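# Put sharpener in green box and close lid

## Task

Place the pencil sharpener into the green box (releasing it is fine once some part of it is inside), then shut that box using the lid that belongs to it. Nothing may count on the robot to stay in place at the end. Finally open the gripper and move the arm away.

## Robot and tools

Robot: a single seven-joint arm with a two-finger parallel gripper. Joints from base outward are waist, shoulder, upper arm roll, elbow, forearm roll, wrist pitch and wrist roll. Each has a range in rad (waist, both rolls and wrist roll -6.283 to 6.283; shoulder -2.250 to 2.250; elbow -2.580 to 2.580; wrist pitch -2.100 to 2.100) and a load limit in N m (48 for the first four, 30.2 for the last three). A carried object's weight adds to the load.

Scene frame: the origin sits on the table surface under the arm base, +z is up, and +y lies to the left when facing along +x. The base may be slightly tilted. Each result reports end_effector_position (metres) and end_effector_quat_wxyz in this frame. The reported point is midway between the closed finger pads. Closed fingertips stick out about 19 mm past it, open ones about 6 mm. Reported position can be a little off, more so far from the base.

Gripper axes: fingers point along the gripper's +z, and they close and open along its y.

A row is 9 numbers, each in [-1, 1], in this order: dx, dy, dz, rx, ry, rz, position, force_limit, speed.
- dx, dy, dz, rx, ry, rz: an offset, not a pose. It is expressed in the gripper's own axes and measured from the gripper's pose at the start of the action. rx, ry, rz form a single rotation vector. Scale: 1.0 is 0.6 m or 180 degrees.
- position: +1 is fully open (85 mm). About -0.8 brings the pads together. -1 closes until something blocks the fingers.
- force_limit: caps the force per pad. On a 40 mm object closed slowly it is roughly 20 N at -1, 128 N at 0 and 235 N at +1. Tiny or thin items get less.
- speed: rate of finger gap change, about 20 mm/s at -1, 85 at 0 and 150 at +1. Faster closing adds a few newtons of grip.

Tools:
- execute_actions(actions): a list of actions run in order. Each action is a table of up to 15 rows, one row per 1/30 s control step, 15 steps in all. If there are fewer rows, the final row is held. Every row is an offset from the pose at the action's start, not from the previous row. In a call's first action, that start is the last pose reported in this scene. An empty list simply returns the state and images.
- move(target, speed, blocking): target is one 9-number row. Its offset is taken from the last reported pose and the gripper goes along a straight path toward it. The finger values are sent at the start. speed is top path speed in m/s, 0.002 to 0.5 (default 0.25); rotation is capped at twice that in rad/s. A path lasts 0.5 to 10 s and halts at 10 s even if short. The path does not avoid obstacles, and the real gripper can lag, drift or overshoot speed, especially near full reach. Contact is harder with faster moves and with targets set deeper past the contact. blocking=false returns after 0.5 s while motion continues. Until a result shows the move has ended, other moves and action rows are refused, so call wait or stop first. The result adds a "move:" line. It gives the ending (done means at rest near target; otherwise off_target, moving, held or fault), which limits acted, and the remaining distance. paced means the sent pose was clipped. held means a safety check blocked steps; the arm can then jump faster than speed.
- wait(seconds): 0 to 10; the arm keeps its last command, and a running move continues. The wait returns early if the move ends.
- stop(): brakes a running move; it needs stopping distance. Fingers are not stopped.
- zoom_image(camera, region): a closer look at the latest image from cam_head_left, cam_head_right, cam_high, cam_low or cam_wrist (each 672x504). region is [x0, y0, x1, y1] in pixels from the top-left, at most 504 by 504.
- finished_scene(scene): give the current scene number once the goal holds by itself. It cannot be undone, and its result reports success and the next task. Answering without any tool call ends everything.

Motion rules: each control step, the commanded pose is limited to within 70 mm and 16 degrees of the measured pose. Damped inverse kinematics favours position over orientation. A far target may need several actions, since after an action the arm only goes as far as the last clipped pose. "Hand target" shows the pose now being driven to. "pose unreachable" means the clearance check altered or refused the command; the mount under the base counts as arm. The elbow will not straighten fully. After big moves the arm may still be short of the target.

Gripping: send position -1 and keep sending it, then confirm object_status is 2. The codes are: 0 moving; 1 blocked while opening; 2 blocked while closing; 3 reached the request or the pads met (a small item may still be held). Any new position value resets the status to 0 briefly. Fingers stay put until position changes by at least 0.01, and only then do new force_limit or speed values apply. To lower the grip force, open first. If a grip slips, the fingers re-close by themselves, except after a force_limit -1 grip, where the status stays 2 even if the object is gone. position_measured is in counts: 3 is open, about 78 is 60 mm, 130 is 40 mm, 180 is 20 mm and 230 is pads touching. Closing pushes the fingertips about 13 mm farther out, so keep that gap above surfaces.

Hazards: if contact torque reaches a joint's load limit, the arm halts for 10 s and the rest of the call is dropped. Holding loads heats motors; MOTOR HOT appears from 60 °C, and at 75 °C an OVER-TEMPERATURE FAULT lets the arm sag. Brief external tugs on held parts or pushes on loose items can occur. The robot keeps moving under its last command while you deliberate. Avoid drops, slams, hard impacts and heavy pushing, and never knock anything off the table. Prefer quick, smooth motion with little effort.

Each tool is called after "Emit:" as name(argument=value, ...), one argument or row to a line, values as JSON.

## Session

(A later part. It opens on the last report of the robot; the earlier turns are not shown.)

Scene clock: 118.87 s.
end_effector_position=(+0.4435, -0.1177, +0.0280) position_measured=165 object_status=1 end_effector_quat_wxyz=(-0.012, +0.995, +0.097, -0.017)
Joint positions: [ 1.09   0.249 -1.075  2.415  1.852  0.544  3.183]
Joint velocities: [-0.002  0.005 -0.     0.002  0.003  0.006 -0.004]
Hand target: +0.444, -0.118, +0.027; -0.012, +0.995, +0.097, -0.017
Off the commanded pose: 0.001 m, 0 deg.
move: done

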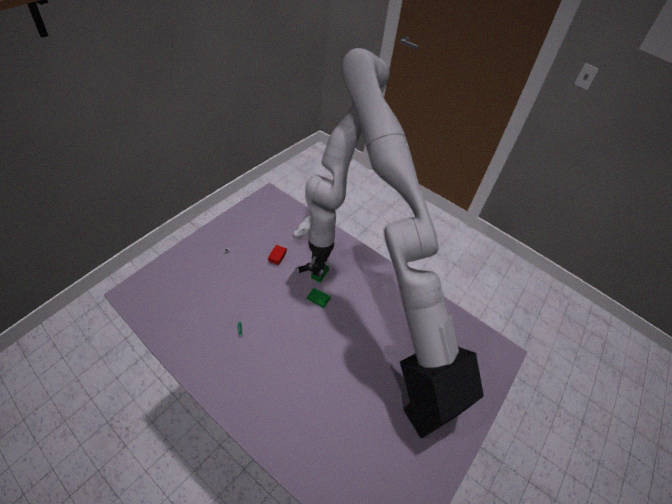

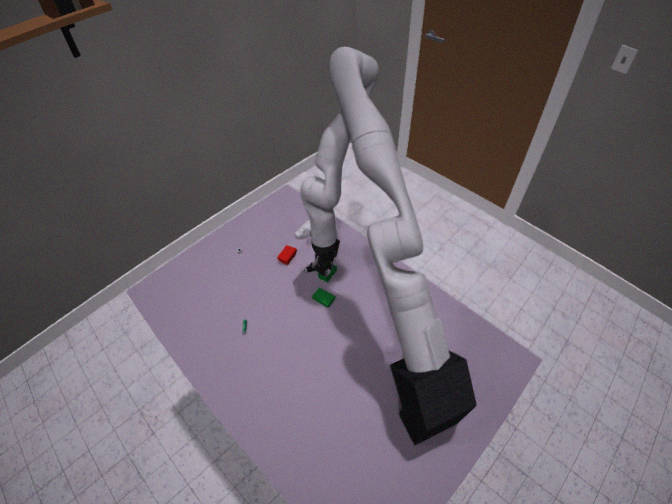

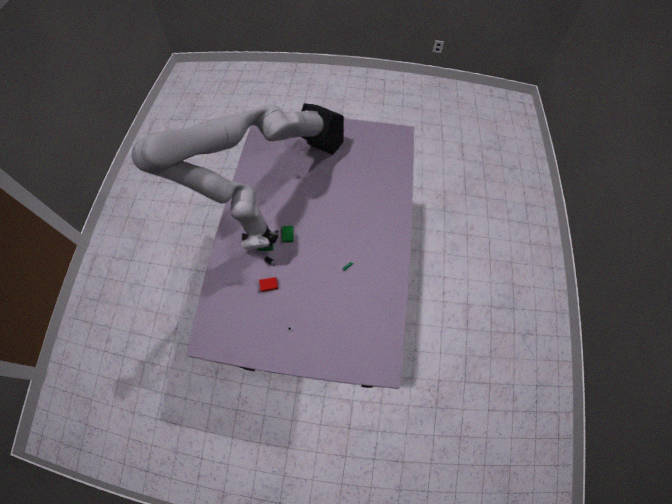

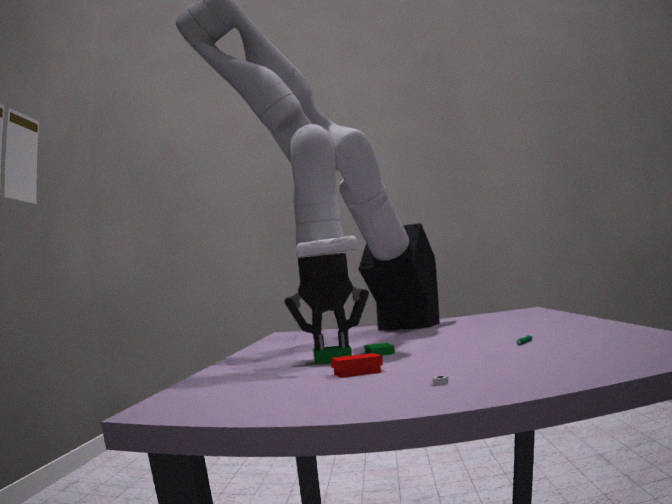

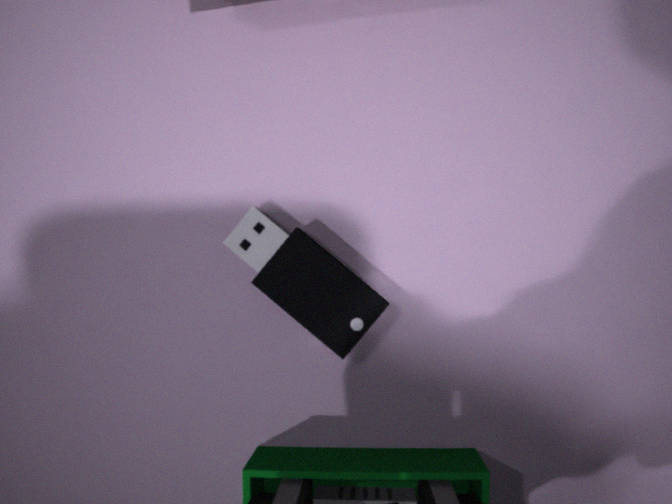

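Emit:
execute_actions(
  actions=[
    [[0,0,0,0,0,0,-0.3,-0.6,-1]],
    [[0,0,0,0,0,0,-0.3,-0.6,-1]],
  ],
)

Emit:
move(
  target=[0,0,-0.08,0,0,0,-0.3,-0.6,-1],
  speed=0.03,
)

Scene clock: 123.07 s.
end_effector_position=(+0.4435, -0.1177, +0.0280) position_measured=167 object_status=3 end_effector_quat_wxyz=(-0.012, +0.995, +0.097, -0.017)
Joint positions: [ 1.09   0.249 -1.075  2.415  1.852  0.544  3.183]
Joint velocities: [-0.     0.001  0.    -0.002 -0.     0.001  0.001]
Hand target: +0.444, -0.118, +0.028; -0.012, +0.995, +0.097, -0.017
Off the commanded pose: 0.000 m, 0 deg.

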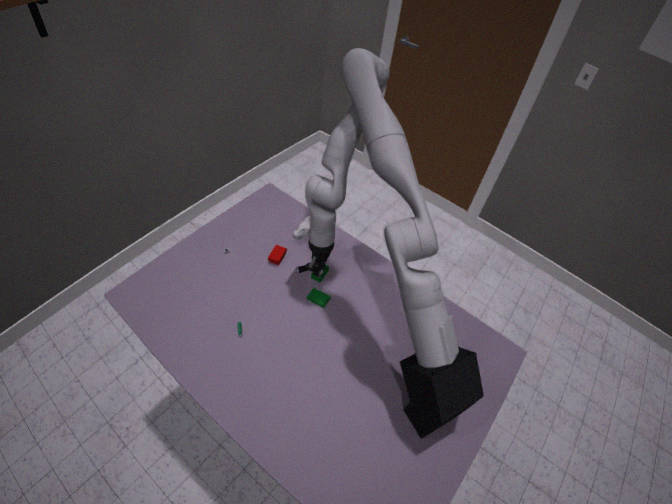

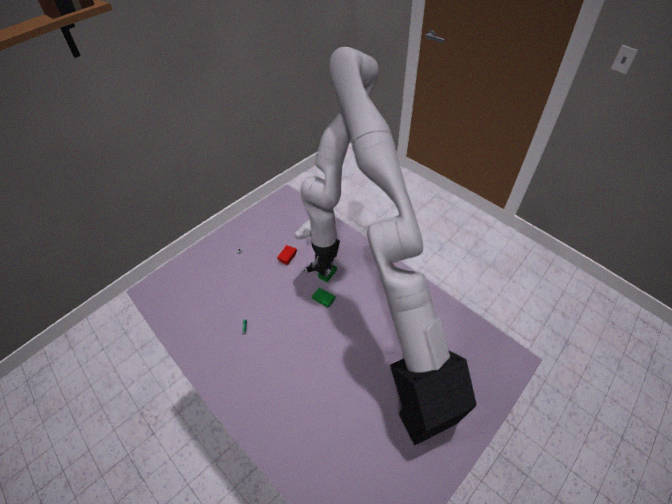

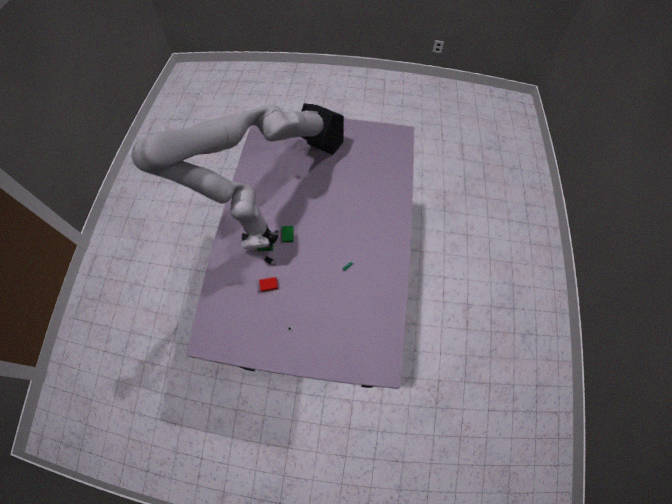

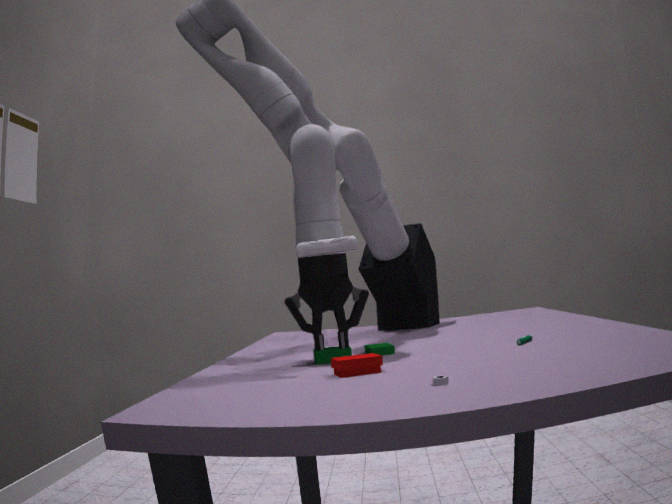

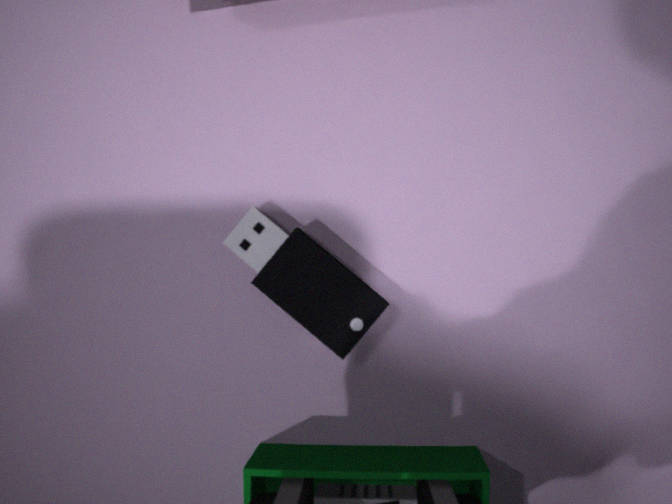

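Scene clock: 124.93 s.
end_effector_position=(+0.4455, -0.1183, +0.0758) position_measured=167 object_status=3 end_effector_quat_wxyz=(-0.013, +0.995, +0.097, -0.016)
Joint positions: [ 1.194 -0.031 -1.049  2.428  1.57   0.26   3.42 ]
Joint velocities: [ 0.006 -0.017  0.004 -0.011 -0.102 -0.01   0.104]
Hand target: +0.446, -0.119, +0.076; -0.012, +0.995, +0.097, -0.016
Off the commanded pose: 0.000 m, 0 deg.
move: done

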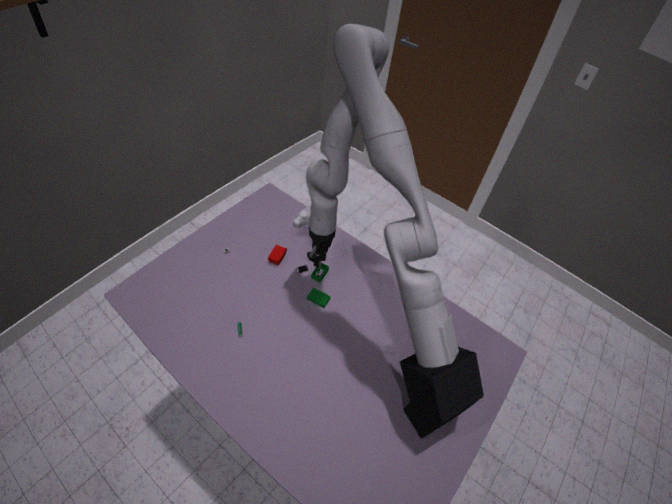

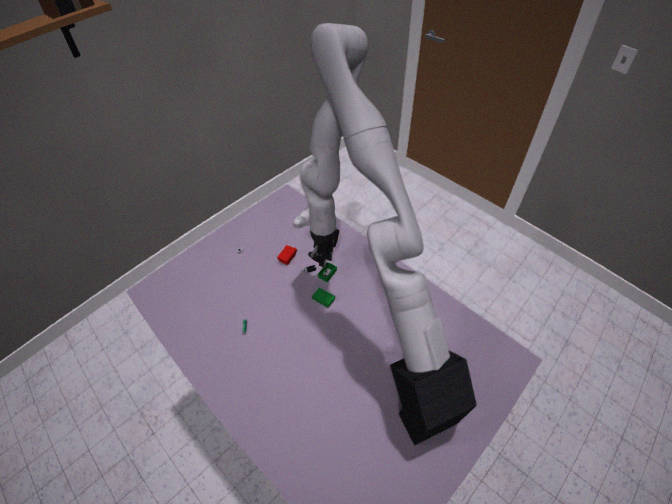

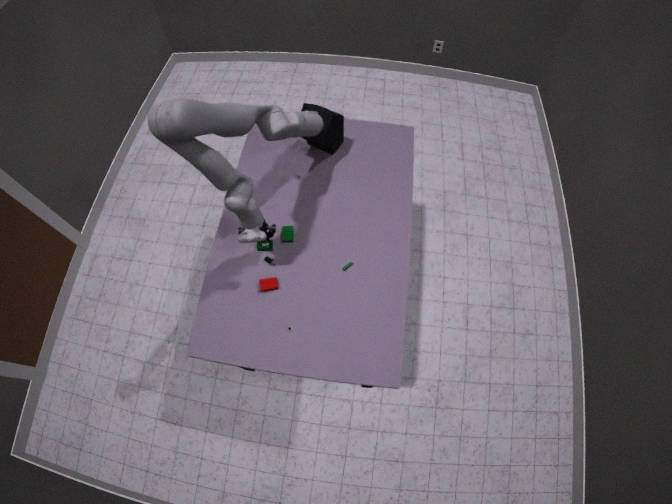

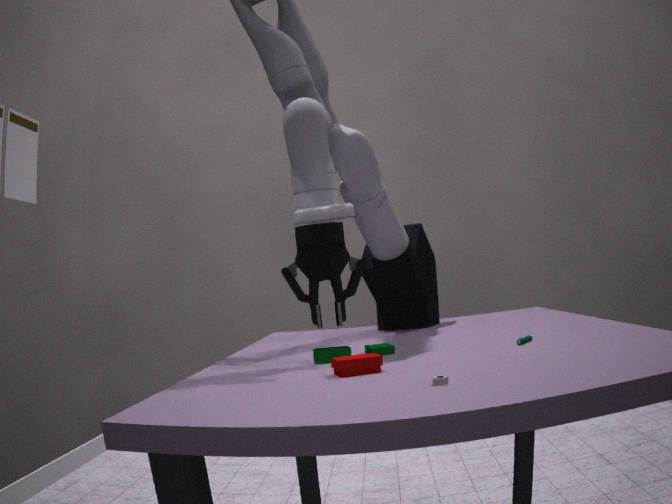

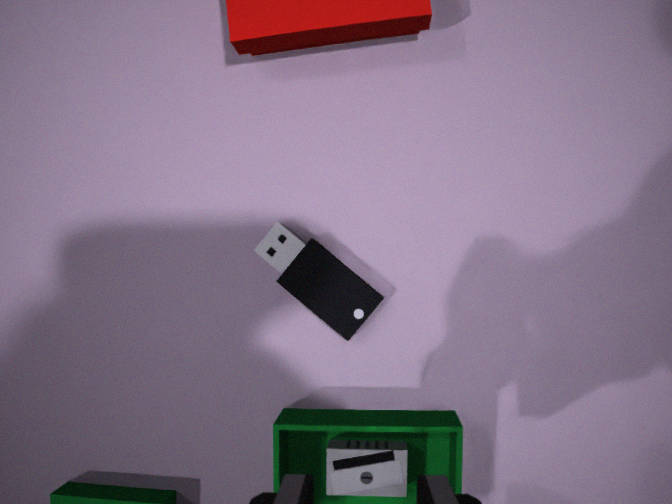

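Emit:
move(
  target=[-0.06,-0.142,0,0,0,0,0.6,-0.6,0],
  speed=0.08,
)

Scene clock: 131.87 s.
end_effector_position=(+0.3935, -0.0437, +0.0790) position_measured=53 object_status=3 end_effector_quat_wxyz=(-0.010, +0.995, +0.097, -0.024)
Joint positions: [ 0.804  0.245 -1.271  2.58   1.641  0.84   2.925]
Joint velocities: [ 0.     0.064 -0.086  0.    -0.02   0.093 -0.006]
Hand target: +0.393, -0.042, +0.079; -0.012, +0.995, +0.098, -0.024
Off the commanded pose: 0.002 m, 1 deg.
joint sent to its limit — the command would take joint 4 (elbow) past its upper limit, so that joint was sent only as far as its limit.
move: done

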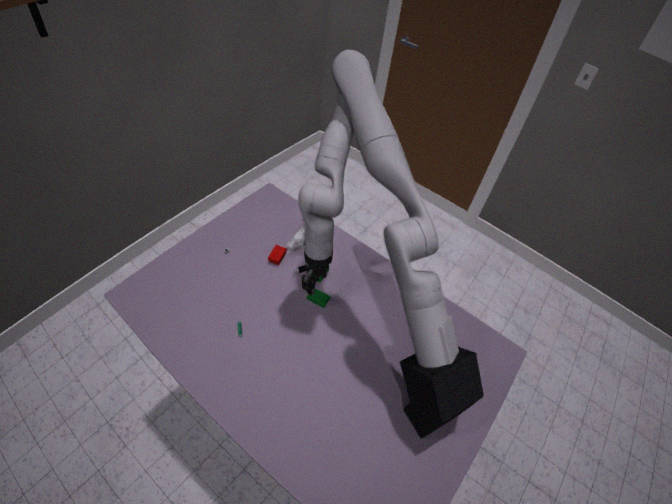

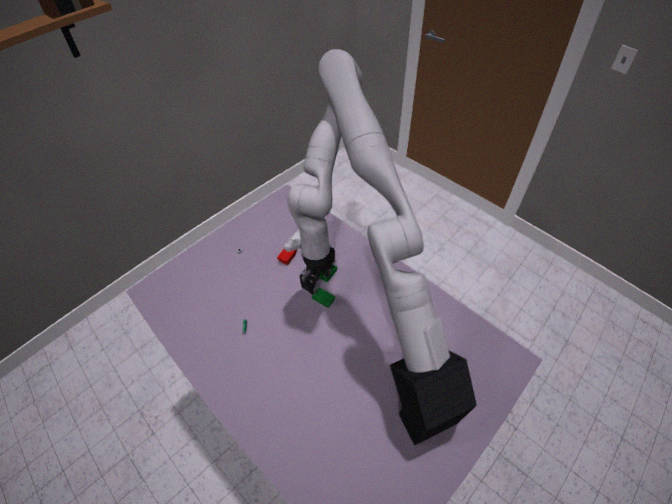

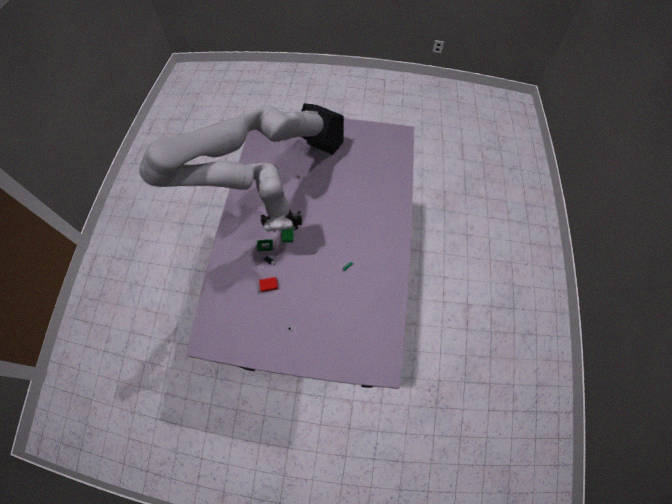

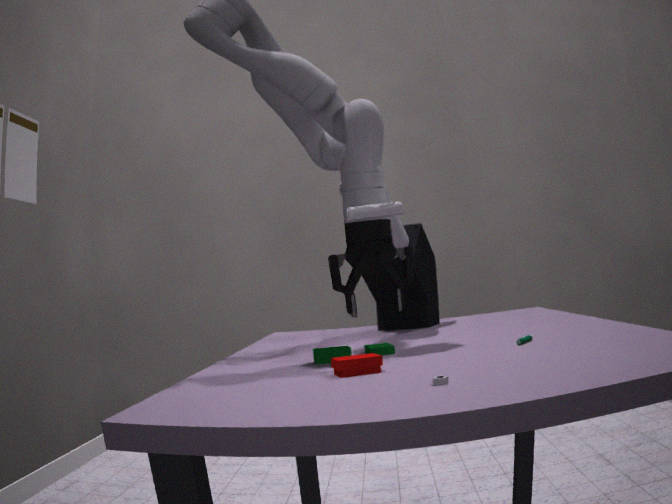

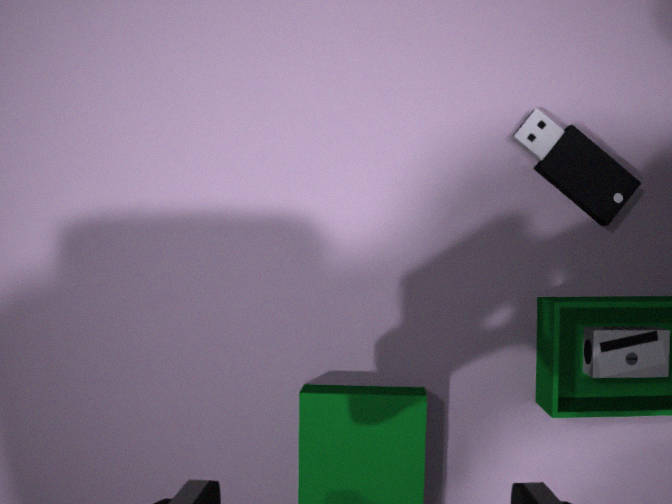

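Emit:
move(
  target=[-0.014,-0.002,0.065,0,0,0,0.6,-0.6,0],
  speed=0.04,
)

Scene clock: 139.73 s.
end_effector_position=(+0.3839, -0.0438, +0.0404) position_measured=53 object_status=3 end_effector_quat_wxyz=(-0.009, +0.995, +0.097, -0.033)
Joint positions: [ 0.738  0.482 -1.231  2.58   1.767  1.042  2.853]
Joint velocities: [ 0.036  0.057 -0.082  0.    -0.018  0.07   0.018]
Hand target: +0.384, -0.043, +0.040; -0.010, +0.995, +0.097, -0.034
Off the commanded pose: 0.001 m, 1 deg.
joint sent to its limit — the command would take joint 4 (elbow) past its upper limit, so that joint was sent only as far as its limit.
move: done

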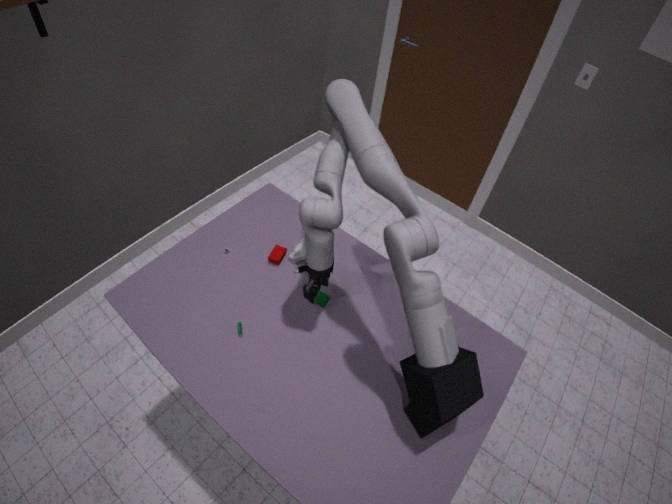

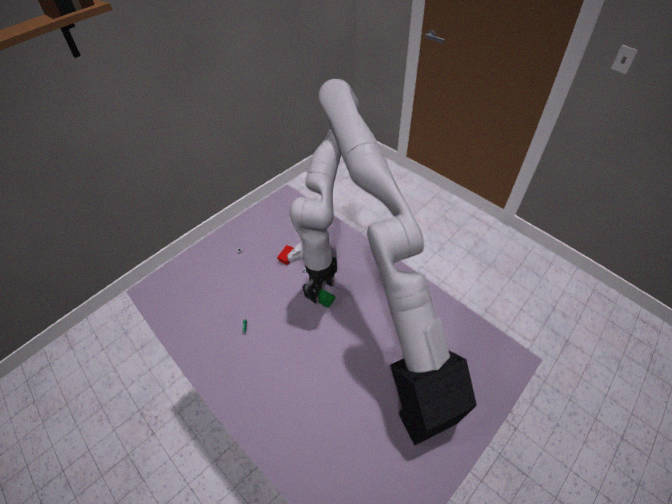

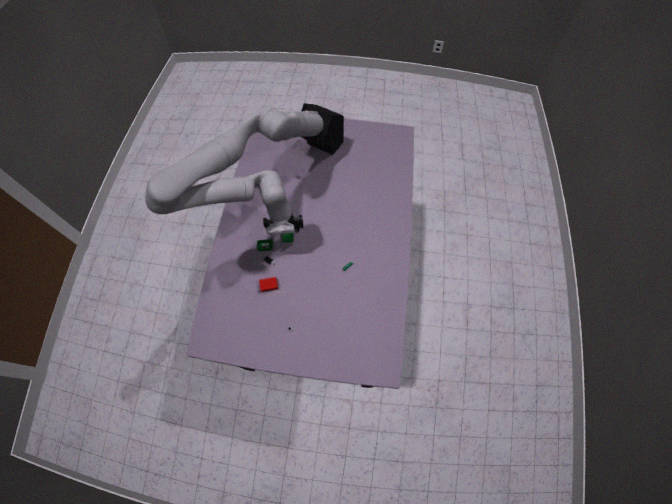

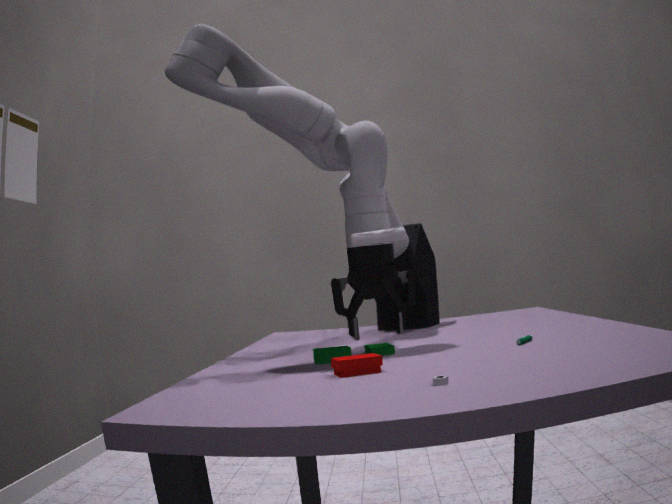

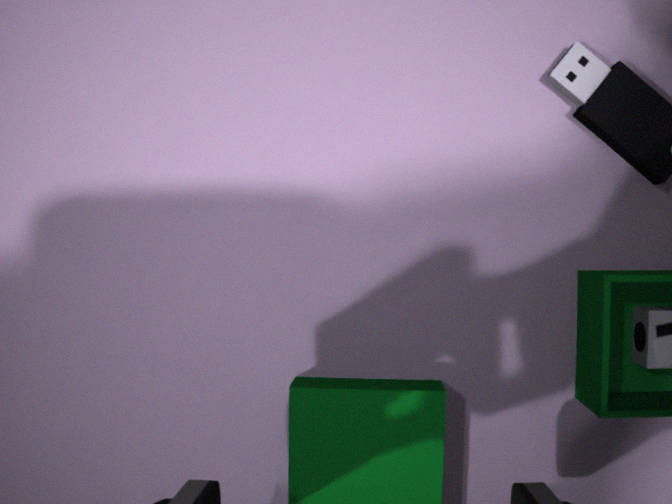

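Emit:
move(
  target=[0,0,0.034,0,0,0,0.6,-0.6,0],
  speed=0.02,
)

Emit:
execute_actions(
  actions=[
    [[0,0,0,0,0,0,-1,-0.6,0]],
    [[0,0,0,0,0,0,-1,-0.6,0]],
    [[0,0,0,0,0,0,-1,-0.6,0]],
  ],
)

Emit:
move(
  target=[0.13,-0.03,-0.04,0,0,0,-1,-0.6,0],
  speed=0.05,
)

Scene clock: 148.33 s.
end_effector_position=(+0.3827, -0.0437, +0.0201) position_measured=53 object_status=3 end_effector_quat_wxyz=(-0.009, +0.995, +0.097, -0.033)
Joint positions: [ 0.719  0.571 -1.186  2.569  1.843  1.1    2.834]
Joint velocities: [-0.003  0.007  0.004 -0.001  0.004  0.001 -0.002]
Hand target: +0.383, -0.044, +0.020; -0.009, +0.995, +0.097, -0.034
Off the commanded pose: 0.000 m, 0 deg.
move: done

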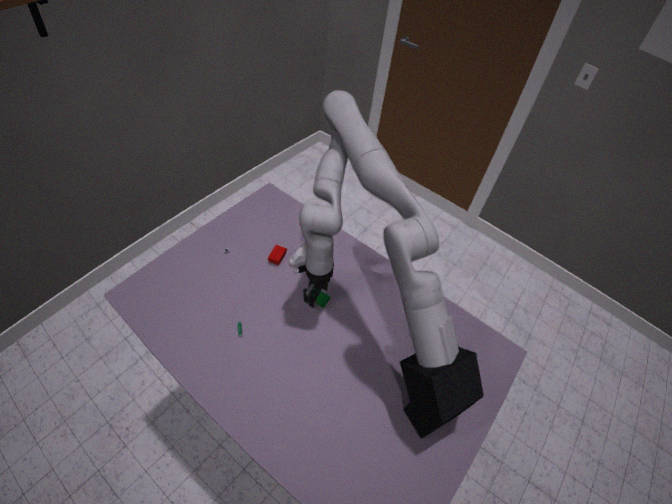

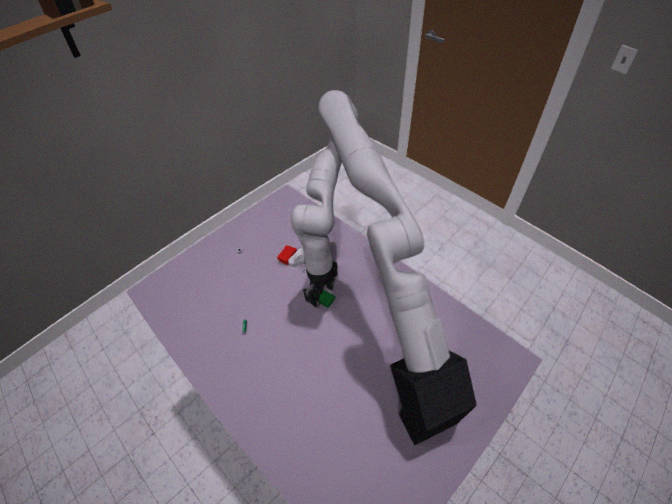

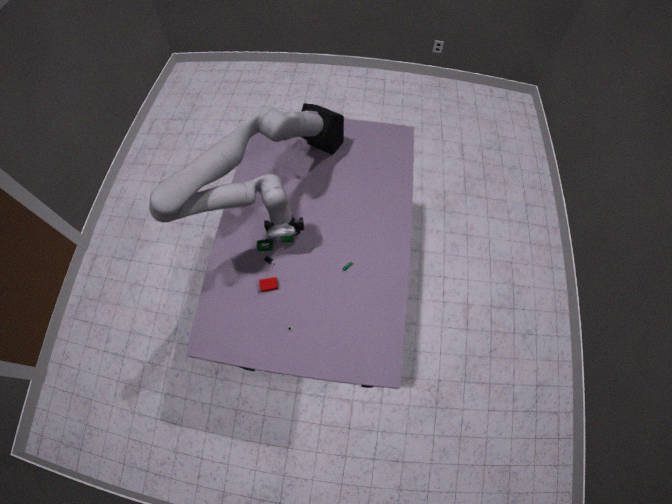

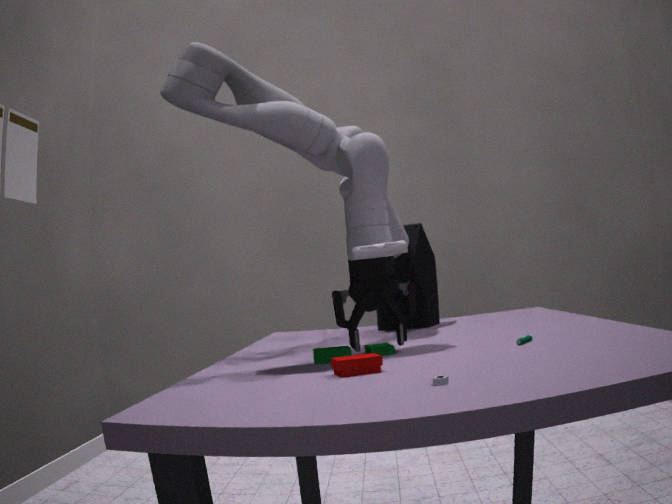

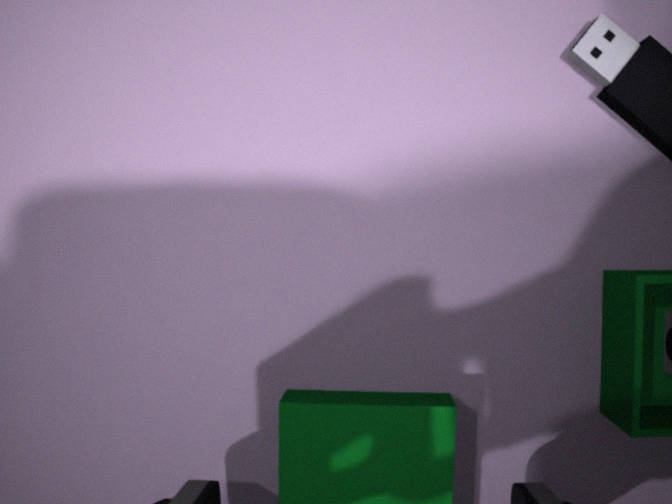

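Scene clock: 149.83 s.
end_effector_position=(+0.3828, -0.0437, +0.0205) position_measured=135 object_status=2 end_effector_quat_wxyz=(-0.009, +0.995, +0.098, -0.033)
Joint positions: [ 0.719  0.57  -1.187  2.57   1.843  1.1    2.834]
Joint velocities: [-0.     0.001  0.001  0.001 -0.    -0.001  0.   ]
Hand target: +0.383, -0.044, +0.020; -0.009, +0.995, +0.098, -0.033
Off the commanded pose: 0.000 m, 0 deg.

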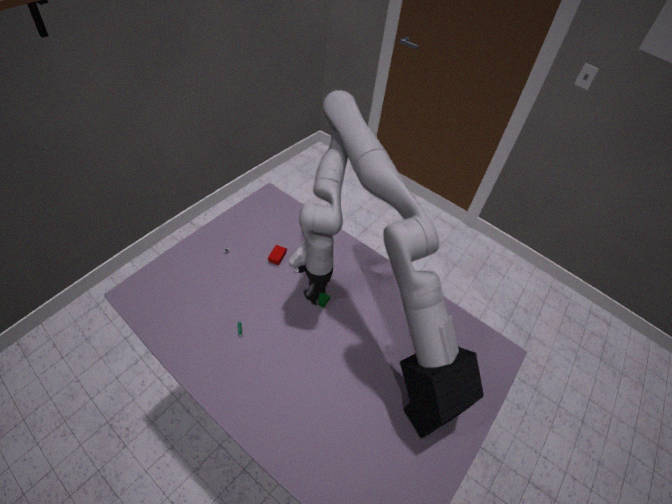

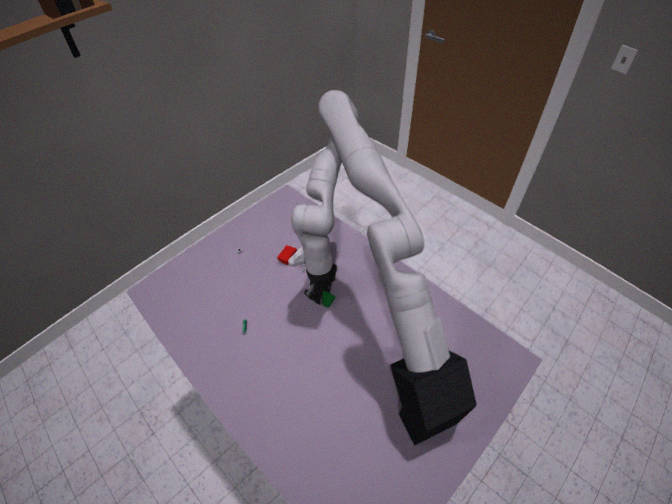

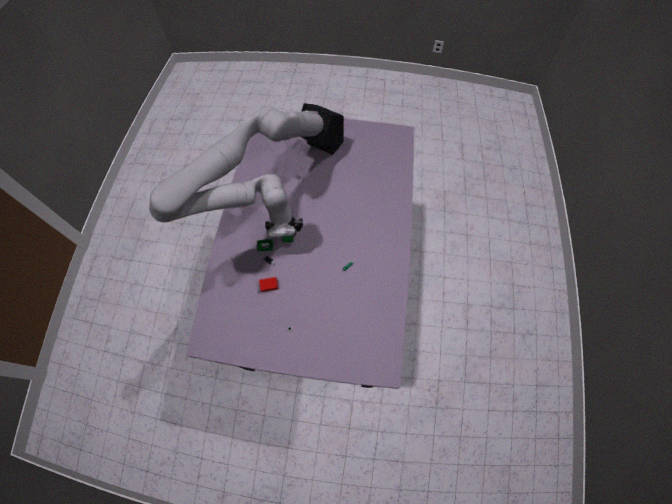

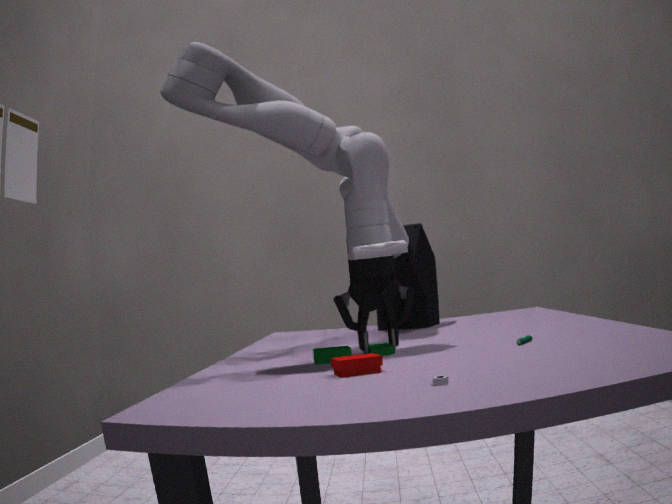

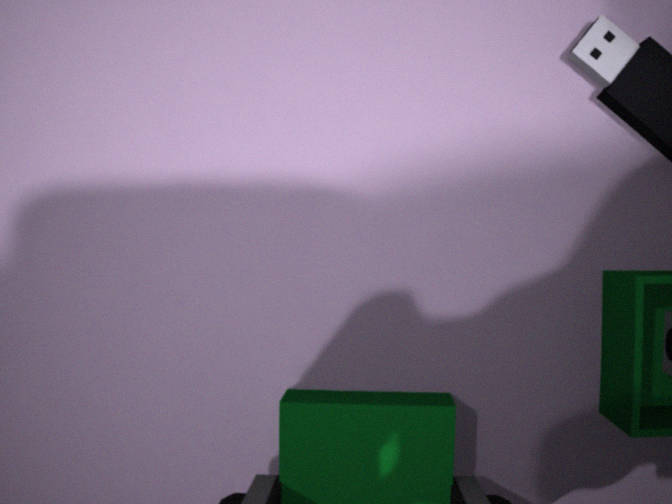

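Scene clock: 151.80 s.
end_effector_position=(+0.4571, -0.0108, +0.0401) position_measured=135 object_status=2 end_effector_quat_wxyz=(-0.009, +0.995, +0.097, -0.033)
Joint positions: [ 0.69   0.456 -1.235  2.333  1.57   1.024  3.126]
Joint velocities: [-0.001 -0.001 -0.001 -0.003 -0.003 -0.001  0.004]
Hand target: +0.457, -0.011, +0.040; -0.009, +0.995, +0.097, -0.033
Off the commanded pose: 0.000 m, 0 deg.
move: done

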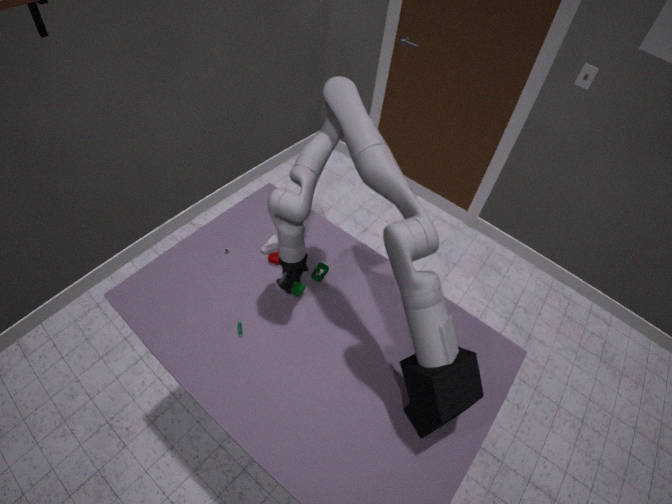

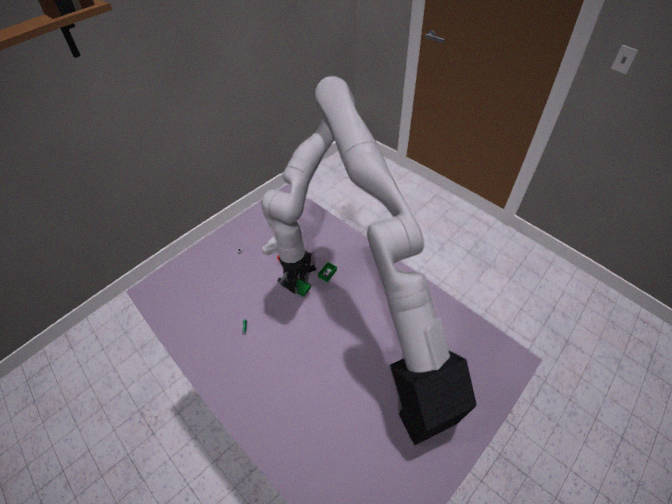

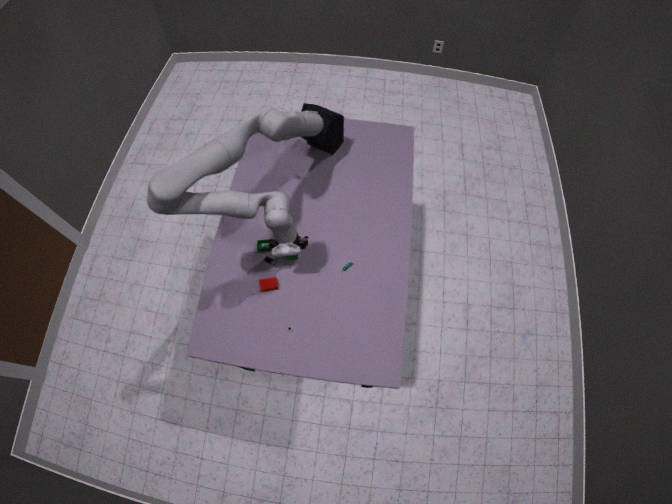

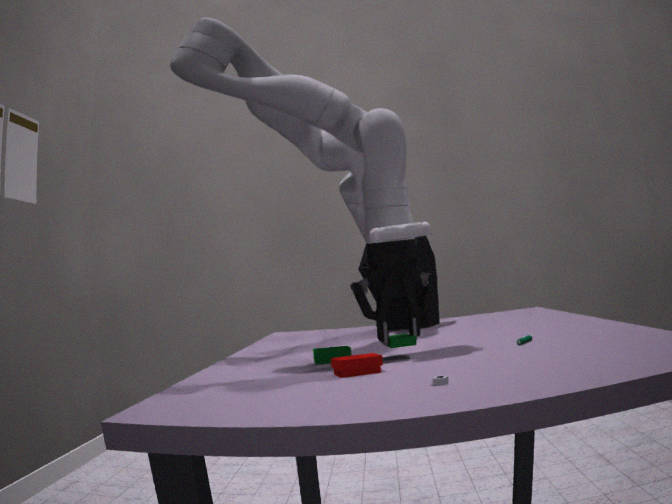

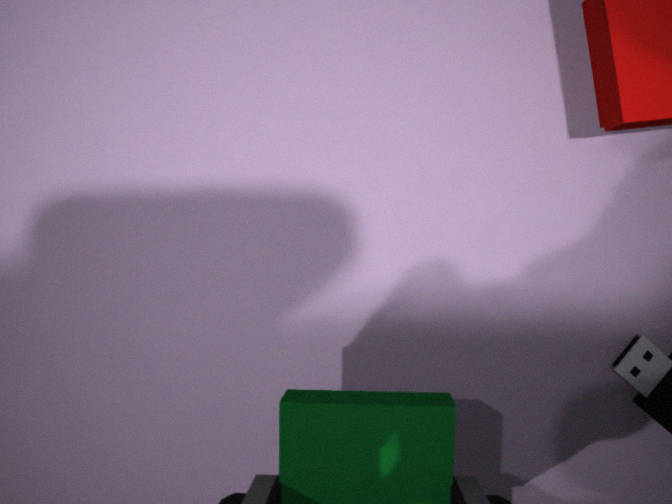

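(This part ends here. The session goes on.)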